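# Transfer tube carrier TC from nest N1 to raised N2

## Task

Carry tube carrier TC from transfer nest N1 (between the arms) to raised nest N2 (right arm's side). Set it down level and fully within N2's locators, turned so that well A1 (marked by a triangle on TC's top) sits at the N2 corner labelled A1. Every vial in TC must still be upright in its own well at the finish, or the task fails. Vial rack R1 and its vials must be unchanged. Forceps T1 must still be in holder H1, and H1, which is loose, must keep its original position and heading. Finally open the grippers and back away from TC.

## Robot and tools

ROBOT. Two arms, left_arm and right_arm, each with a two-finger gripper. The fingers point along the gripper's own +z axis and close along its y axis. The reported end_effector_position is the point between the finger pads, about 1 cm short of the fingertips. Joint ranges in rad, base to hand: waist -2.618 to 3.054, shoulder 0 to 3.142, elbow 0 to 3.142, wrist pitch -1.571 to 1.571, wrist yaw -1.571 to 1.571, wrist roll -2.094 to 2.094. Elbows stop just before full extension. The mounting plates and the metal frame behind the arms are fixed obstacles. For a "too close" message, a plate and its side of the frame count as part of that arm.

FRAME. All poses use one scene frame. Origin on the table top midway between the arms, +x out over the table, +z up, left_arm on the +y side. The arm names do not match left or right in images. Reported hand positions can be slightly wrong, more so at long reach, and motions often finish a centimetre or more off, usually low.

ROW FORMAT (used by execute_actions and by move's target). Always 16 numbers, even if one arm is idle: left_arm x, y, z, qw, qx, qy, qz, opening, then right_arm x, y, z, qw, qx, qy, qz, opening. x, y, z are an absolute target position for that gripper in metres, scene frame. qw..qz is an absolute target orientation quaternion, w first, scene frame. Opening runs -1 (closed) to +1 (fully open, 0.094 m). To keep an arm still, repeat exactly the pose from the last result taken before it stopped, plus the desired opening. To hold an orientation, resend the same quaternion each row rather than copying a drifted reported one.

execute_actions(actions): a list of actions run in sequence. Each action is a table of up to 15 rows, one row per 1/30 s step; if fewer than 15 rows, the last row repeats. An empty list just returns the current state and images. For each arm, a target more than 0.6 m from the gripper's position at the start of that action, along any of the gripper's current axes, causes the action to be rejected for both arms. If any action is malformed, or the first one fails that check against the latest reported state, nothing runs.

move(target, speed, blocking): target is one 16-number row as above. Both grippers travel in straight lines toward their poses and finish together, taking 0.5 to 10 s; longer paths are cut off at 10 s. speed is the top path speed in m/s, 0.002 to 0.5 (default 0.25); turning rate is capped at twice that in rad/s. Rotation takes the shorter way. Openings are applied when the move begins. Paths do not avoid obstacles or the other arm, and a gripper may lag, stray or overshoot speed, mostly near full reach. Faster contact and targets set deeper past the contact press harder. blocking=false returns after 0.5 s while motion continues; until a result shows it finished, further moves and execute_actions are refused, so use wait or stop. The result adds a "move:" line with the ending (done, off_target, moving, held, fault) and any limits: paced means the commanded pose was clipped; held means a safety check blocked some steps, after which the arm may jump faster than speed. If only one arm is named, the other finished at rest. Distances from each pose are given.

wait(seconds): 0 to 10; lets the scene run with the last commands held, and returns early if a running move ends. stop(): brakes a running move; it needs stopping room, and the fingers keep moving. zoom_image(camera, region): camera is cam_head_left, cam_head_right, cam_left_wrist or cam_right_wrist (each 896x504); region is [x0, y0, x1, y1] in image pixels from the top-left, at most 504x504. finished_scene(scene): ends the current scene by its number; irreversible; returns whether the task succeeded.

CONTROL DETAILS. Each step, the commanded pose is limited to 70 mm and 16 degrees from the measured pose, then damped inverse kinematics drive the joints, favouring position over orientation. Far targets may need several actions; after an action the arm stops at most one clip beyond, so send the remainder next. "Hand target" lines show the pose currently being pursued. "pose unreachable" means the clearance check altered or blocked that arm's command.

GRIPPING. grip_measured reports finger opening on the command scale; the last joint value is the opening in metres. Readings may be off by about 1 mm per gripper. To grasp, command roughly 0.03 below grip_measured for a firm hold, less for gentler. Pad force limit is about 50 to 62 N, lower on thin parts (under about 2 mm), with a brief spike on first contact.

RESULTS. Each result gives both grippers' poses, camera images, and any camera whose calibration changed from the given one. FAULT lines mean an arm has stopped. Holding loads warms motors: MOTOR HOT from 75 °C, a 10 s stop at 90 °C, and at 100 °C the arm and gripper go limp and fall. Keep holding periods short.

AVOID. Knocking anything off the table ends the scene. Don't let the arms collide or push each other. Occasional tugs on held parts or pushes on loose ones may occur; grip firmly and keep TC level so vials stay seated. Don't disturb R1, T1 or the loose H1. Drops, slips, slams and hard pushes are penalised. Release and move clear before ending.

Each tool is called after "Emit:" as name([rows], argument=value, ...), one row to a line, values as JSON.

## Session

Emit:
execute_actions(actions=[])

Scene clock: 0.00 s.
left_arm: end_effector_position=(+0.1802, +0.7071, +0.2262) grip_measured=+1.000 end_effector_quat_wxyz=(+0.052, +0.032, +0.914, +0.402) | right_arm: end_effector_position=(+0.3048, -0.2162, +0.3642) grip_measured=+1.000 end_effector_quat_wxyz=(+0.495, -0.448, +0.731, -0.141)
Joint positions: left_arm=[ 1.082  1.323  0.867 -0.13  -0.052  1.063  0.094] | right_arm=[ 0.145  0.536  0.804 -0.456 -0.111 -0.998  0.094]
Joint velocities: left_arm=[ 0.002 -0.012 -0.002  0.007 -0.051  0.022  0.   ] | right_arm=[-0.002 -0.002 -0.012 -0.11  -0.007  0.007  0.   ]
Hand target (left_arm): +0.182, +0.709, +0.232; +0.058, +0.028, +0.911, +0.407
Hand target (right_arm): +0.305, -0.216, +0.373; +0.506, -0.444, +0.725, -0.142

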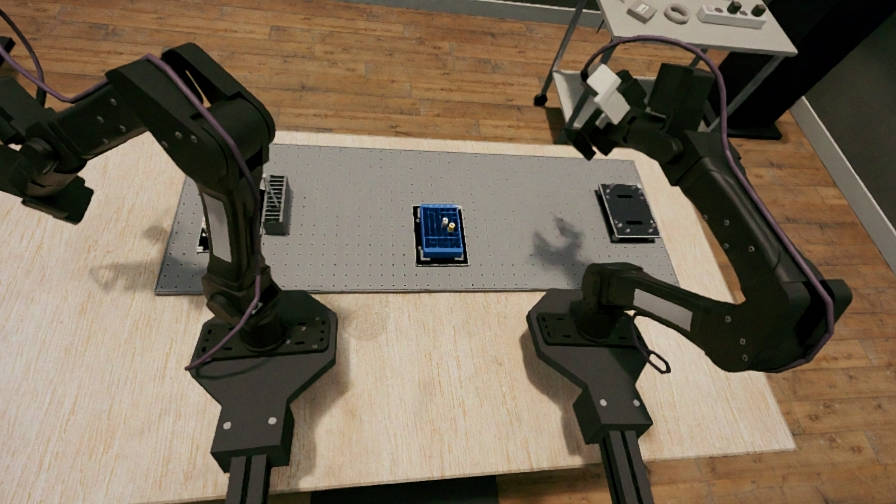

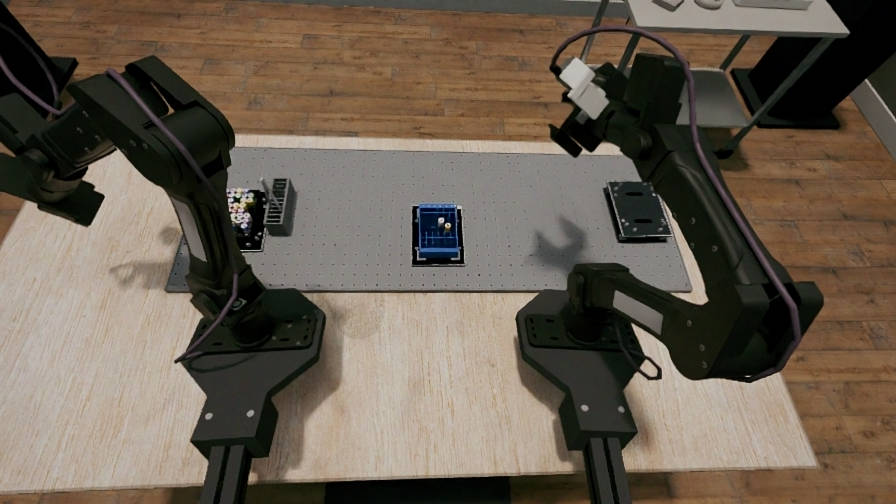

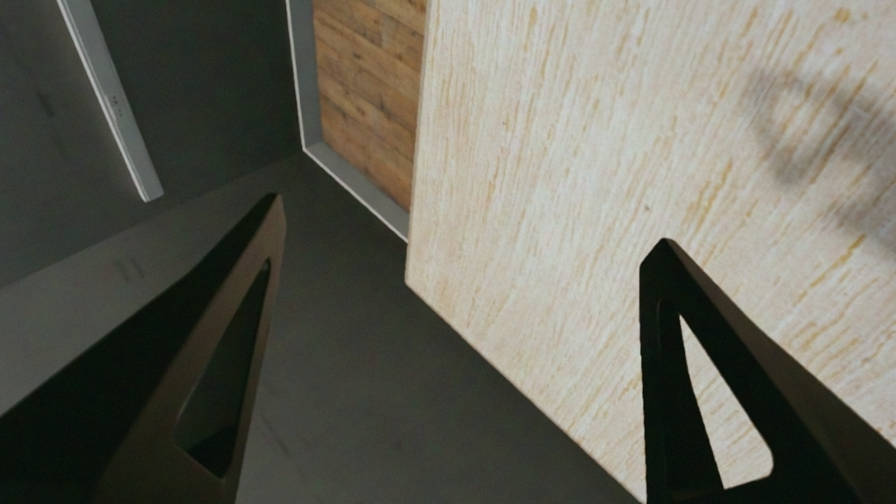

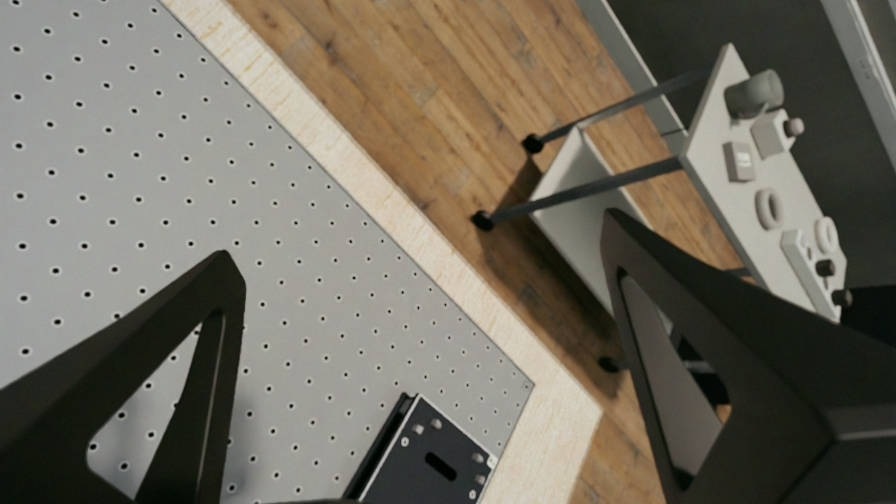

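Emit:
zoom_image(camera="cam_head_right", region=[390, 185, 490, 280])

Emit:
zoom_image(camera="cam_head_left", region=[580, 165, 680, 260])

Region (390, 185, 490, 280) of cam_head_right's 896x504 image, scaled by 5.040, with more detail than that image has; it fills the top 479 rows of this view, and the rest is white.

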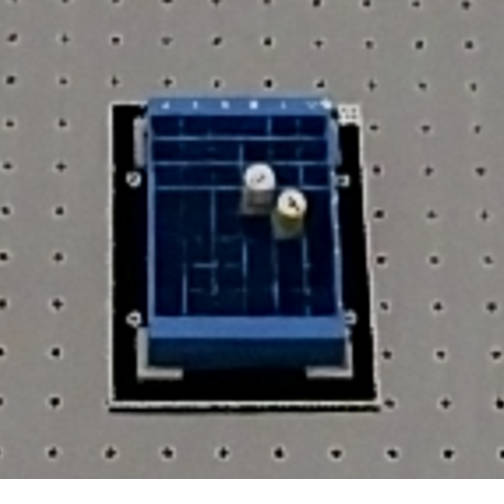

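Region (580, 165, 680, 260) of cam_head_left's 896x504 image, scaled by 5.040, with more detail than that image has; it fills the top 479 rows of this view, and the rest is white.

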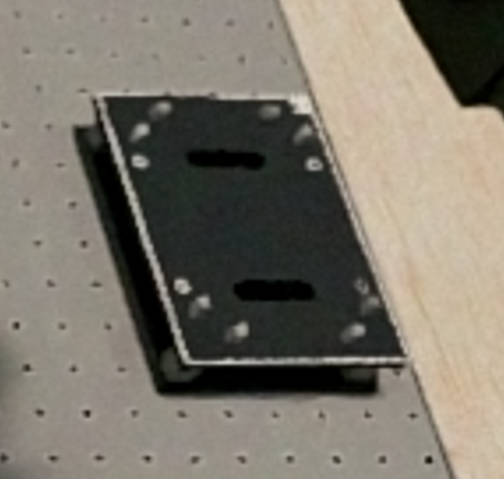

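Emit:
move(target=[0.1802,0.7071,0.2262,0.052,0.032,0.914,0.402,1,0.25,0.003,0.17,0,0,1,0,1])

Scene clock: 20.40 s.
left_arm: end_effector_position=(+0.1802, +0.7071, +0.2262) grip_measured=+1.000 end_effector_quat_wxyz=(+0.051, +0.034, +0.914, +0.402) | right_arm: end_effector_position=(+0.2447, +0.0029, +0.1632) grip_measured=+1.000 end_effector_quat_wxyz=(+0.004, -0.010, +1.000, -0.012)
Joint positions: left_arm=[ 1.082  1.323  0.867 -0.13  -0.052  1.068  0.094] | right_arm=[ 0.956  1.794  1.426 -1.065  0.32   0.881  0.094]
Joint velocities: left_arm=[ 0.012  0.007 -0.017  0.022  0.007 -0.037  0.   ] | right_arm=[ 0.002  0.012  0.002 -0.007  0.037  0.022  0.   ]
Hand target (left_arm): +0.180, +0.707, +0.226; +0.052, +0.032, +0.914, +0.402
Hand target (right_arm): +0.249, +0.006, +0.168; +0.007, -0.001, +1.000, -0.007
Off the commanded pose (left_arm): 0.000 m, 0 deg.
Off the commanded pose (right_arm): 0.009 m, 2 deg.
move: done
camera_calibration (this result's frames):
cam_left_wrist: T_world_to_cam=[[0.13698, -0.662812, -0.73615, 0.615099], [-0.65531, -0.61793, 0.434433, 0.461049], [-0.742836, 0.422897, -0.518991, 0.0709891], [0, 0, 0, 1]] pos_world=[0.270607, 0.662571, 0.289353]
cam_right_wrist: T_world_to_cam=[[-0.0937683, -0.994047, 0.0554764, 0.00820377], [-0.725103, 0.10637, 0.680376, 0.0780921], [-0.682226, 0.0235715, -0.730761, 0.413512], [0, 0, 0, 1]] pos_world=[0.339503, -0.00989882, 0.248592]

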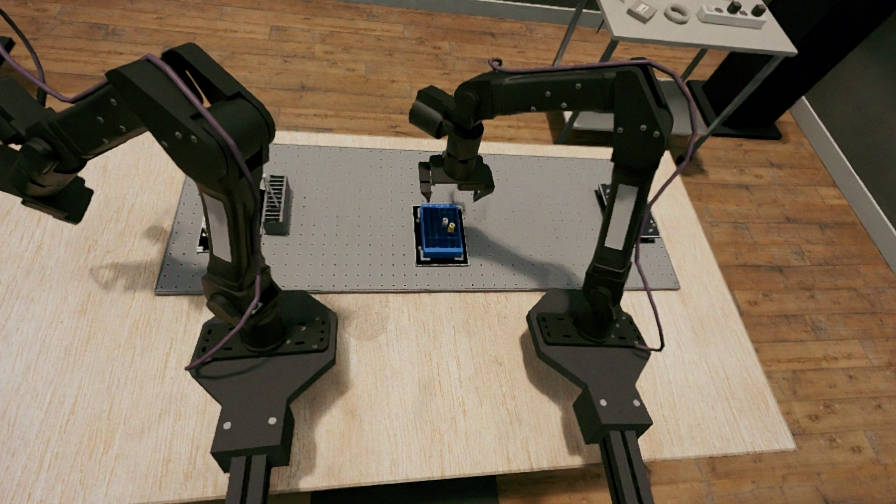

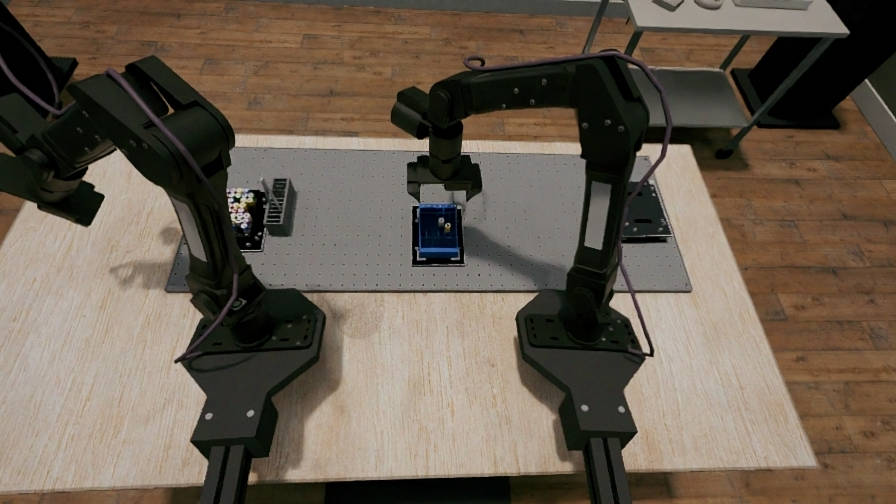

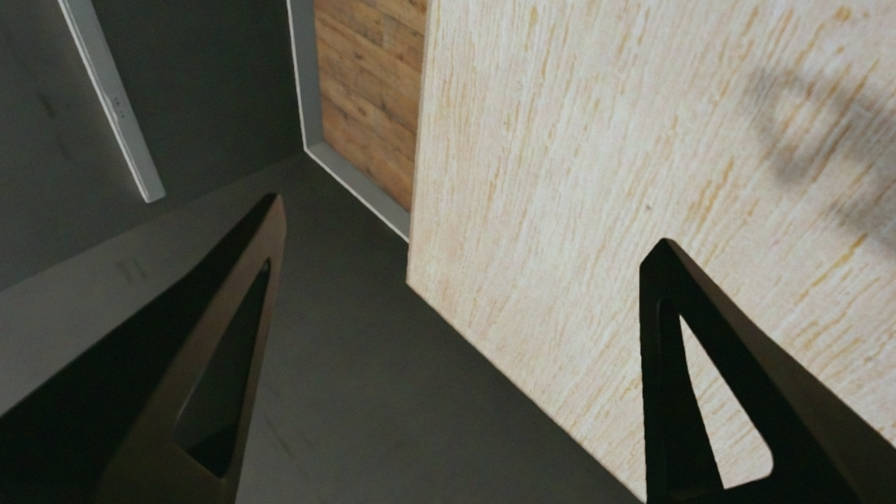

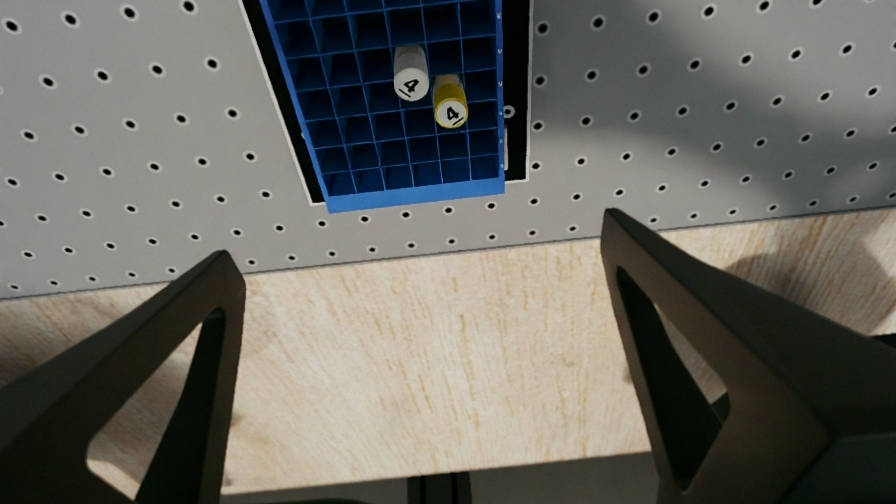

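Emit:
move(target=[0.1802,0.7071,0.2262,0.052,0.032,0.914,0.402,1,0.255,0.008,0.085,0,0,1,0,1], speed=0.1)

Emit:
zoom_image(camera="cam_head_right", region=[380, 160, 510, 280])

Scene clock: 35.17 s.
left_arm: end_effector_position=(+0.1802, +0.7071, +0.2262) grip_measured=+1.000 end_effector_quat_wxyz=(+0.051, +0.036, +0.914, +0.402) | right_arm: end_effector_position=(+0.2558, +0.0069, +0.0866) grip_measured=+1.000 end_effector_quat_wxyz=(-0.001, +0.006, +1.000, -0.003)
Joint positions: left_arm=[ 1.082  1.323  0.867 -0.13  -0.052  1.071  0.094] | right_arm=[ 0.868  1.925  1.317 -0.791  0.286  0.819  0.094]
Joint velocities: left_arm=[-0.002  0.012 -0.017 -0.007 -0.022  0.007  0.   ] | right_arm=[-0.022 -0.012  0.002 -0.066  0.037  0.095  0.   ]
Hand target (left_arm): +0.180, +0.707, +0.226; +0.052, +0.032, +0.914, +0.402
Hand target (right_arm): +0.255, +0.008, +0.084; -0.001, +0.000, +1.000, -0.001
Off the commanded pose (left_arm): 0.000 m, 0 deg.
Off the commanded pose (right_arm): 0.002 m, 1 deg.
move: done
camera_calibration (this result's frames):
cam_left_wrist: T_world_to_cam=[[0.133979, -0.662817, -0.736697, 0.615768], [-0.655605, -0.616748, 0.435666, 0.459988], [-0.743123, 0.424612, -0.517177, 0.0694179], [0, 0, 0, 1]] pos_world=[0.270656, 0.662362, 0.289135]
cam_right_wrist: T_world_to_cam=[[-0.124901, -0.99142, 0.0385397, 0.0269124], [-0.714036, 0.11679, 0.690299, 0.134092], [-0.688877, 0.0587005, -0.722497, 0.36581], [0, 0, 0, 1]] pos_world=[0.351106, -0.0104524, 0.170696]

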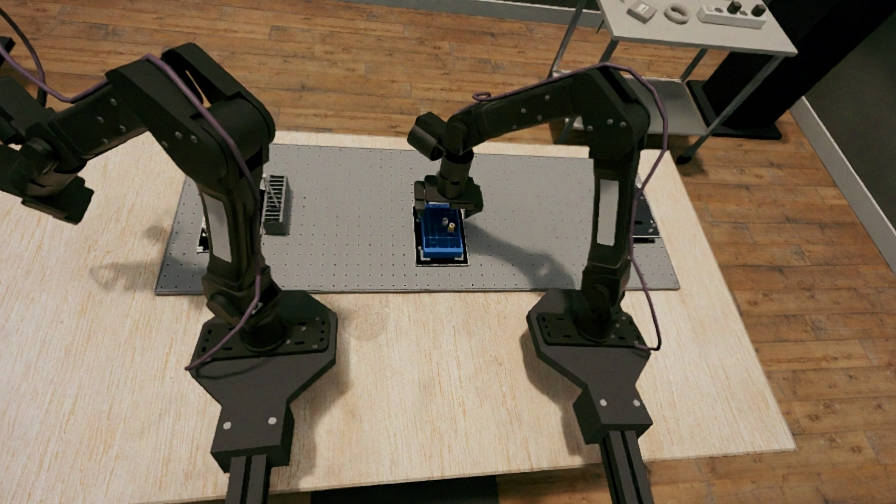

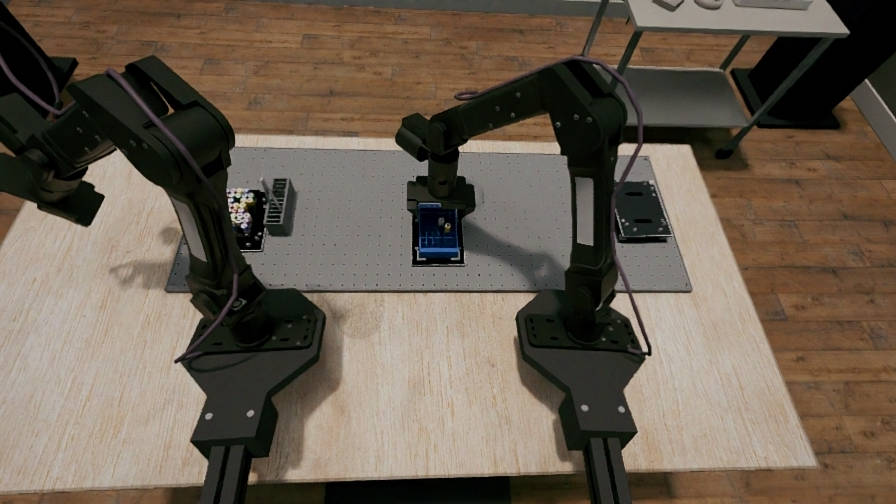

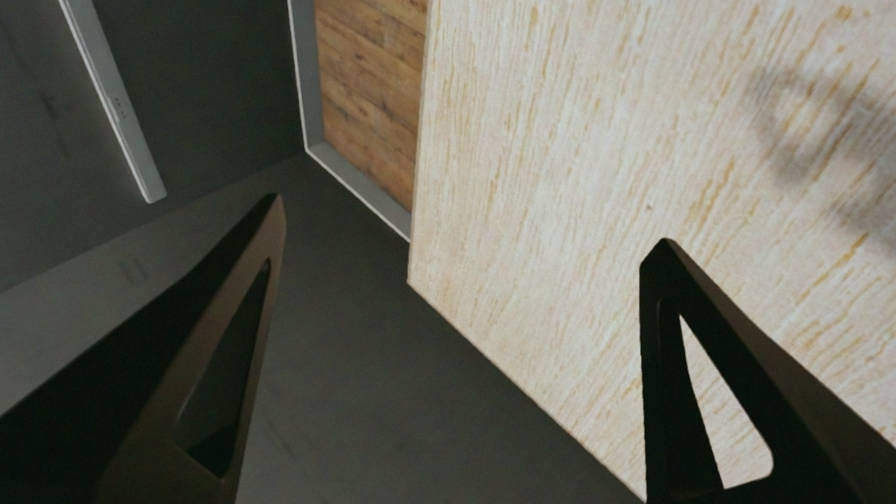

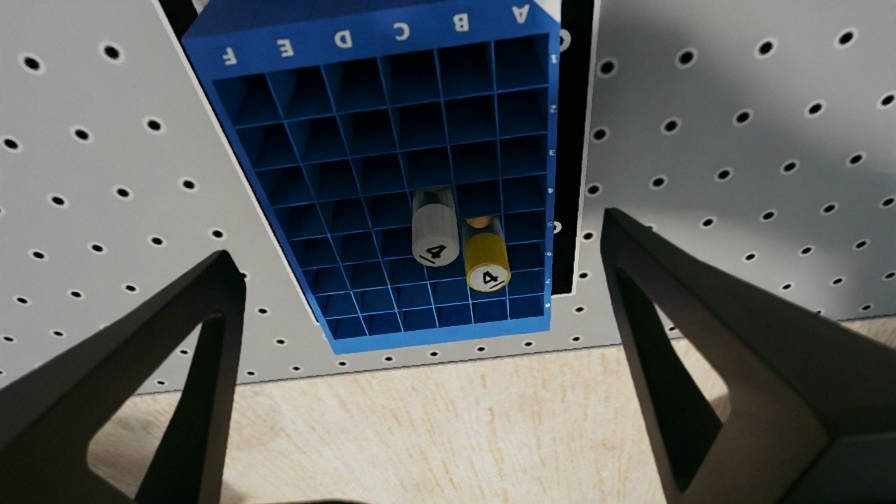

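Region (380, 160, 510, 280) of cam_head_right's 896x504 image, scaled by 3.877, with more detail than that image has; it fills the top 465 rows of this view, and the rest is white.

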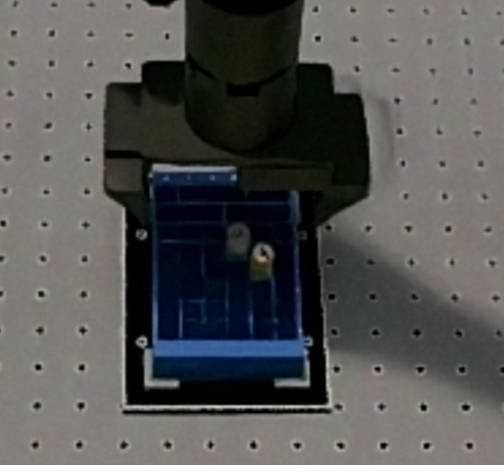

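Emit:
move(target=[0.1802,0.7071,0.2262,0.052,0.032,0.914,0.402,1,0.25,0.011,0.05,0,0,1,0,1], speed=0.05)

Emit:
zoom_image(camera="cam_head_right", region=[380, 160, 510, 280])

Scene clock: 43.63 s.
left_arm: end_effector_position=(+0.1802, +0.7071, +0.2262) grip_measured=+1.000 end_effector_quat_wxyz=(+0.050, +0.037, +0.913, +0.402) | right_arm: end_effector_position=(+0.2517, +0.0114, +0.0537) grip_measured=+1.000 end_effector_quat_wxyz=(+0.001, +0.005, +1.000, -0.000)
Joint positions: left_arm=[ 1.082  1.323  0.867 -0.13  -0.052  1.073  0.094] | right_arm=[ 0.858  1.991  1.268 -0.666  0.283  0.807  0.094]
Joint velocities: left_arm=[ 0.012  0.027  0.017 -0.11   0.051 -0.037  0.   ] | right_arm=[ 0.002 -0.012  0.012  0.022  0.022  0.051  0.   ]
Hand target (left_arm): +0.180, +0.707, +0.226; +0.052, +0.032, +0.914, +0.402
Hand target (right_arm): +0.250, +0.011, +0.050; -0.000, +0.000, +1.000, -0.000
Off the commanded pose (left_arm): 0.000 m, 1 deg.
Off the commanded pose (right_arm): 0.004 m, 1 deg.
move: done
camera_calibration (this result's frames):
cam_left_wrist: T_world_to_cam=[[0.131727, -0.662817, -0.737104, 0.616265], [-0.655822, -0.615861, 0.436592, 0.45919], [-0.743334, 0.425898, -0.515815, 0.0682385], [0, 0, 0, 1]] pos_world=[0.270693, 0.662205, 0.288971]
cam_right_wrist: T_world_to_cam=[[-0.124359, -0.991716, 0.0321504, 0.0323367], [-0.717102, 0.112223, 0.687875, 0.154239], [-0.685784, 0.0624885, -0.725117, 0.338246], [0, 0, 0, 1]] pos_world=[0.34659, -0.00637685, 0.138131]

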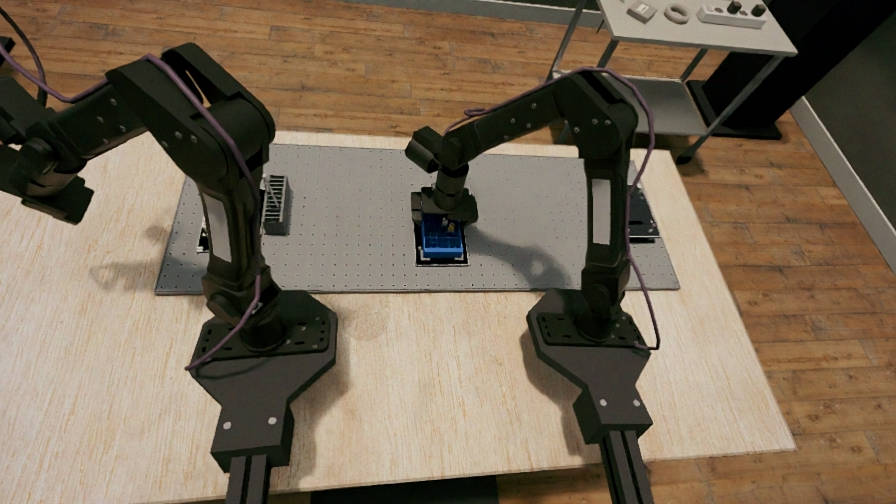

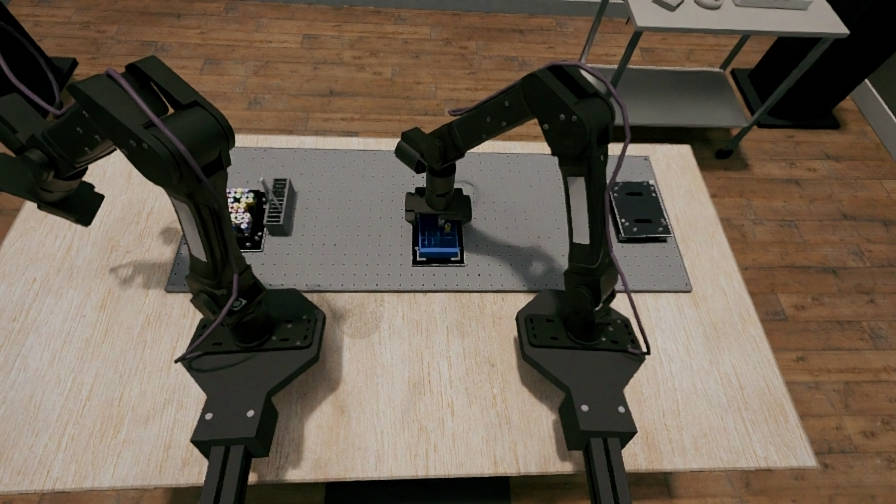

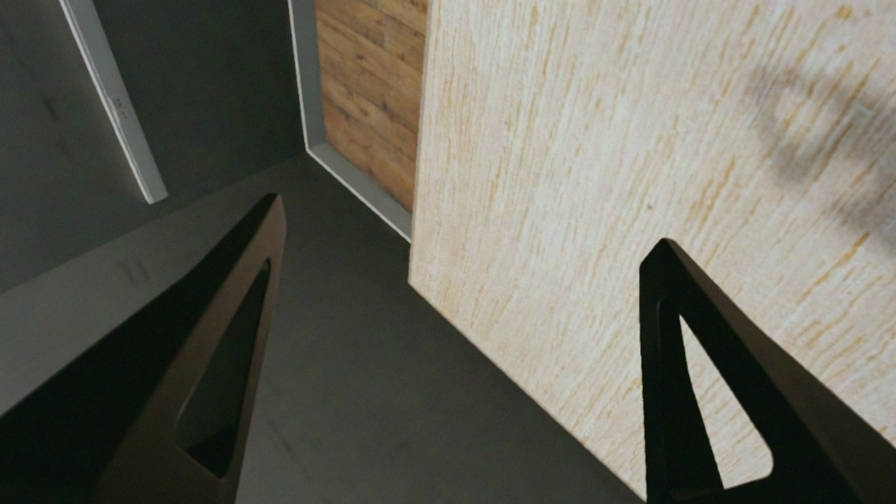

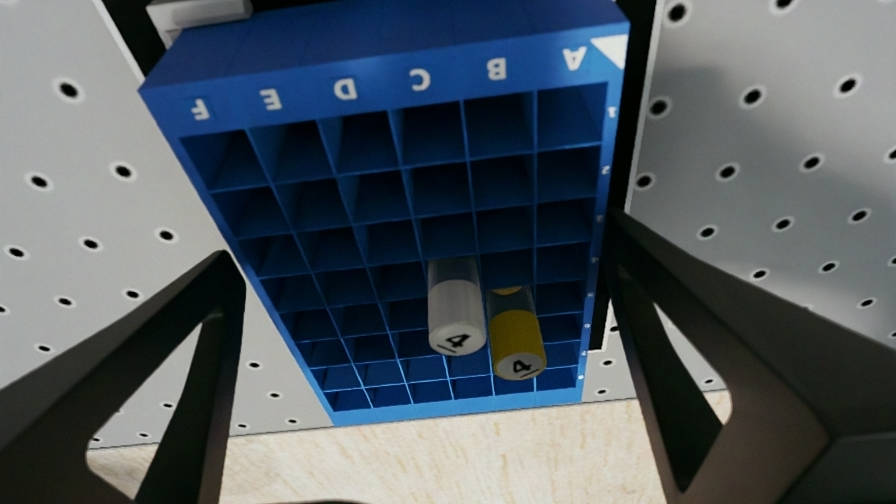

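Region (380, 160, 510, 280) of cam_head_right's 896x504 image, scaled by 3.877, with more detail than that image has; it fills the top 465 rows of this view, and the rest is white.

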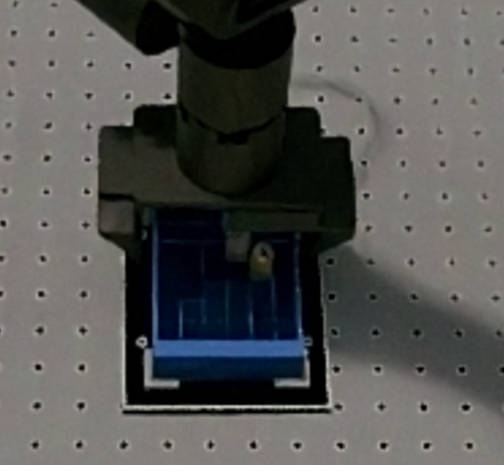

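Emit:
move(target=[0.1802,0.7071,0.2262,0.052,0.032,0.914,0.402,1,0.238,0.0095,0.026,0,0,1,0,1], speed=0.03)

Emit:
move(target=[0.1802,0.7071,0.2262,0.052,0.032,0.914,0.402,1,0.238,0.0095,0.026,0,0,1,0,0.75])

Scene clock: 55.27 s.
left_arm: end_effector_position=(+0.1802, +0.7071, +0.2262) grip_measured=+1.000 end_effector_quat_wxyz=(+0.050, +0.038, +0.913, +0.402) | right_arm: end_effector_position=(+0.2422, +0.0109, +0.0323) grip_measured=+1.000 end_effector_quat_wxyz=(+0.003, +0.006, +1.000, +0.003)
Joint positions: left_arm=[ 1.082  1.323  0.867 -0.13  -0.052  1.075  0.094] | right_arm=[ 0.858  2.022  1.207 -0.567  0.282  0.806  0.094]
Joint velocities: left_arm=[ 0.007  0.002 -0.002 -0.051 -0.066 -0.007  0.   ] | right_arm=[-0.012 -0.012 -0.007 -0.007 -0.022  0.007  0.   ]
Hand target (left_arm): +0.180, +0.707, +0.226; +0.052, +0.032, +0.914, +0.402
Hand target (right_arm): +0.238, +0.009, +0.026; -0.000, +0.000, +1.000, +0.000
Off the commanded pose (left_arm): 0.000 m, 1 deg.
Off the commanded pose (right_arm): 0.008 m, 1 deg.
move: done
camera_calibration (this result's frames):
cam_left_wrist: T_world_to_cam=[[0.129475, -0.662812, -0.737507, 0.616759], [-0.656037, -0.614974, 0.437518, 0.458392], [-0.74354, 0.427184, -0.514453, 0.0670581], [0, 0, 0, 1]] pos_world=[0.270728, 0.662049, 0.288807]
cam_right_wrist: T_world_to_cam=[[-0.125867, -0.991693, 0.0264982, 0.0318843], [-0.719377, 0.109632, 0.685914, 0.162869], [-0.683121, 0.0672715, -0.7272, 0.315687], [0, 0, 0, 1]] pos_world=[0.336829, -0.00747281, 0.117009]

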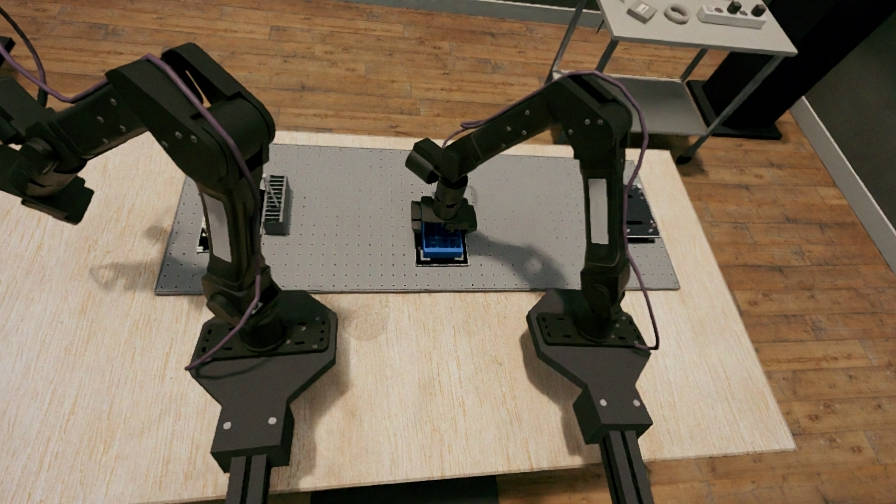

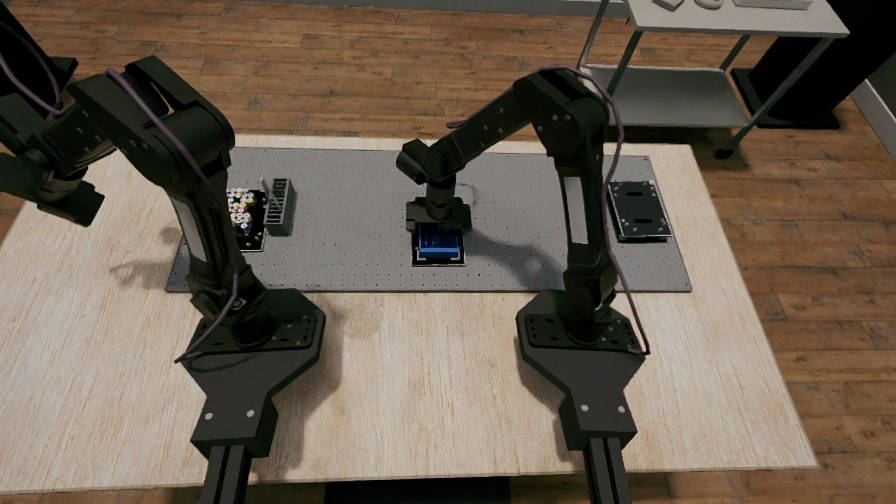

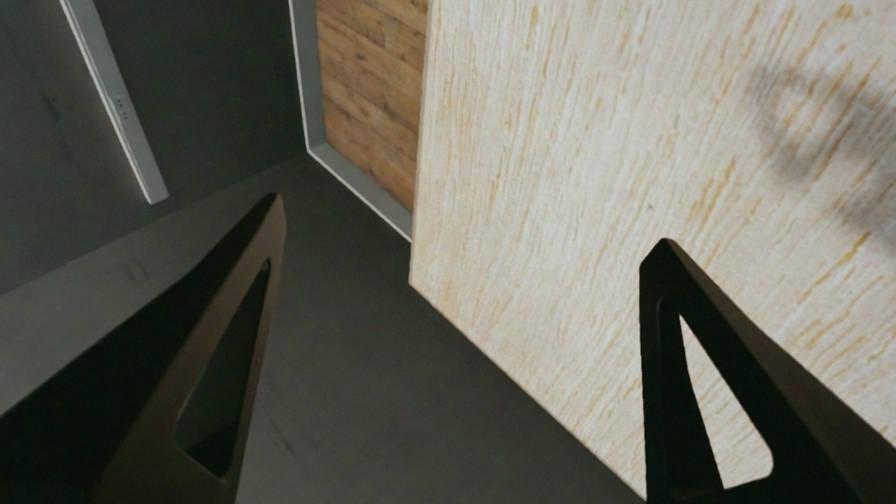

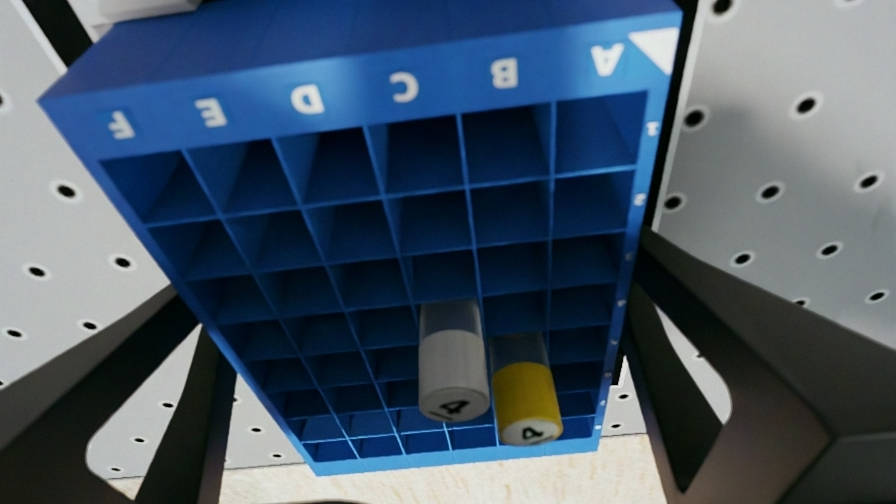

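Scene clock: 55.97 s.
left_arm: end_effector_position=(+0.1802, +0.7071, +0.2262) grip_measured=+1.000 end_effector_quat_wxyz=(+0.050, +0.038, +0.913, +0.402) | right_arm: end_effector_position=(+0.2422, +0.0099, +0.0323) grip_measured=+0.799 end_effector_quat_wxyz=(+0.002, +0.006, +1.000, +0.001)
Joint positions: left_arm=[ 1.082  1.323  0.867 -0.13  -0.052  1.077  0.094] | right_arm=[ 0.857  2.022  1.207 -0.57   0.284  0.806  0.085]
Joint velocities: left_arm=[-0.002 -0.012  0.002 -0.007 -0.007  0.022  0.   ] | right_arm=[-0.002  0.002 -0.007  0.007 -0.051 -0.022 -0.   ]
Hand target (left_arm): +0.180, +0.707, +0.226; +0.052, +0.032, +0.914, +0.402
Hand target (right_arm): +0.238, +0.009, +0.026; +0.000, -0.000, +1.000, -0.000
Off the commanded pose (left_arm): 0.000 m, 1 deg.
Off the commanded pose (right_arm): 0.008 m, 1 deg.
move: done
camera_calibration (this result's frames):
cam_left_wrist: T_world_to_cam=[[0.127597, -0.662806, -0.737839, 0.617168], [-0.656214, -0.614235, 0.43829, 0.457727], [-0.743708, 0.428256, -0.513318, 0.0660738], [0, 0, 0, 1]] pos_world=[0.270758, 0.661919, 0.288671]
cam_right_wrist: T_world_to_cam=[[-0.125741, -0.991595, 0.0304679, 0.0306899], [-0.71907, 0.112255, 0.685812, 0.162908], [-0.683468, 0.064326, -0.727141, 0.315779], [0, 0, 0, 1]] pos_world=[0.336826, -0.00816818, 0.116957]

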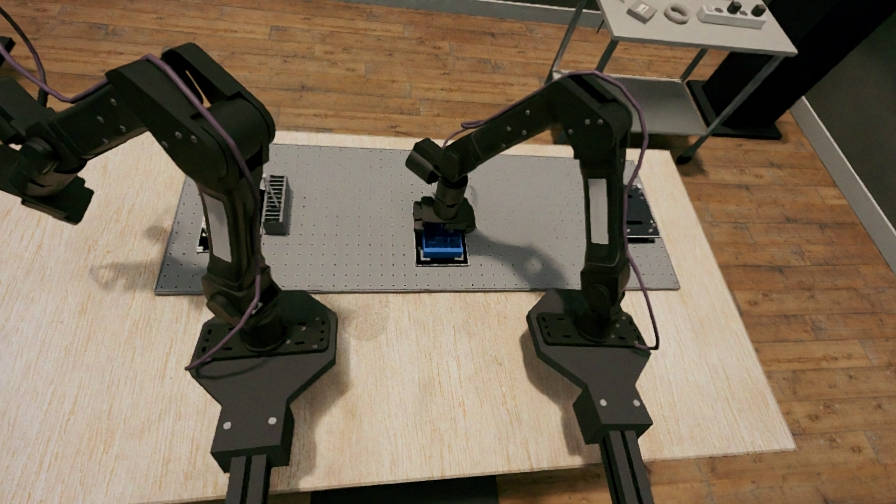

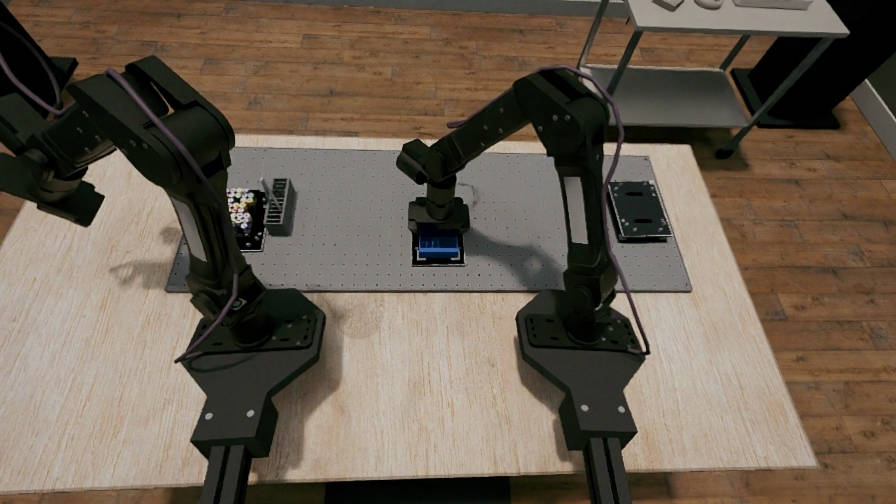

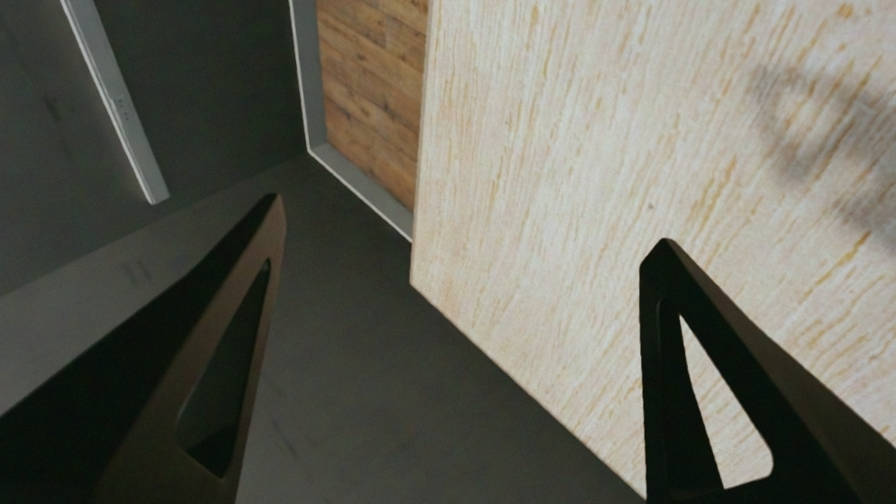

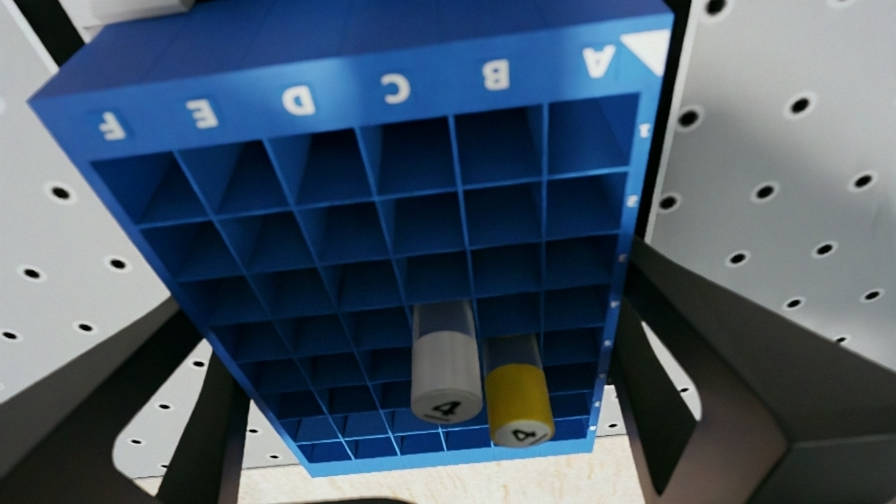

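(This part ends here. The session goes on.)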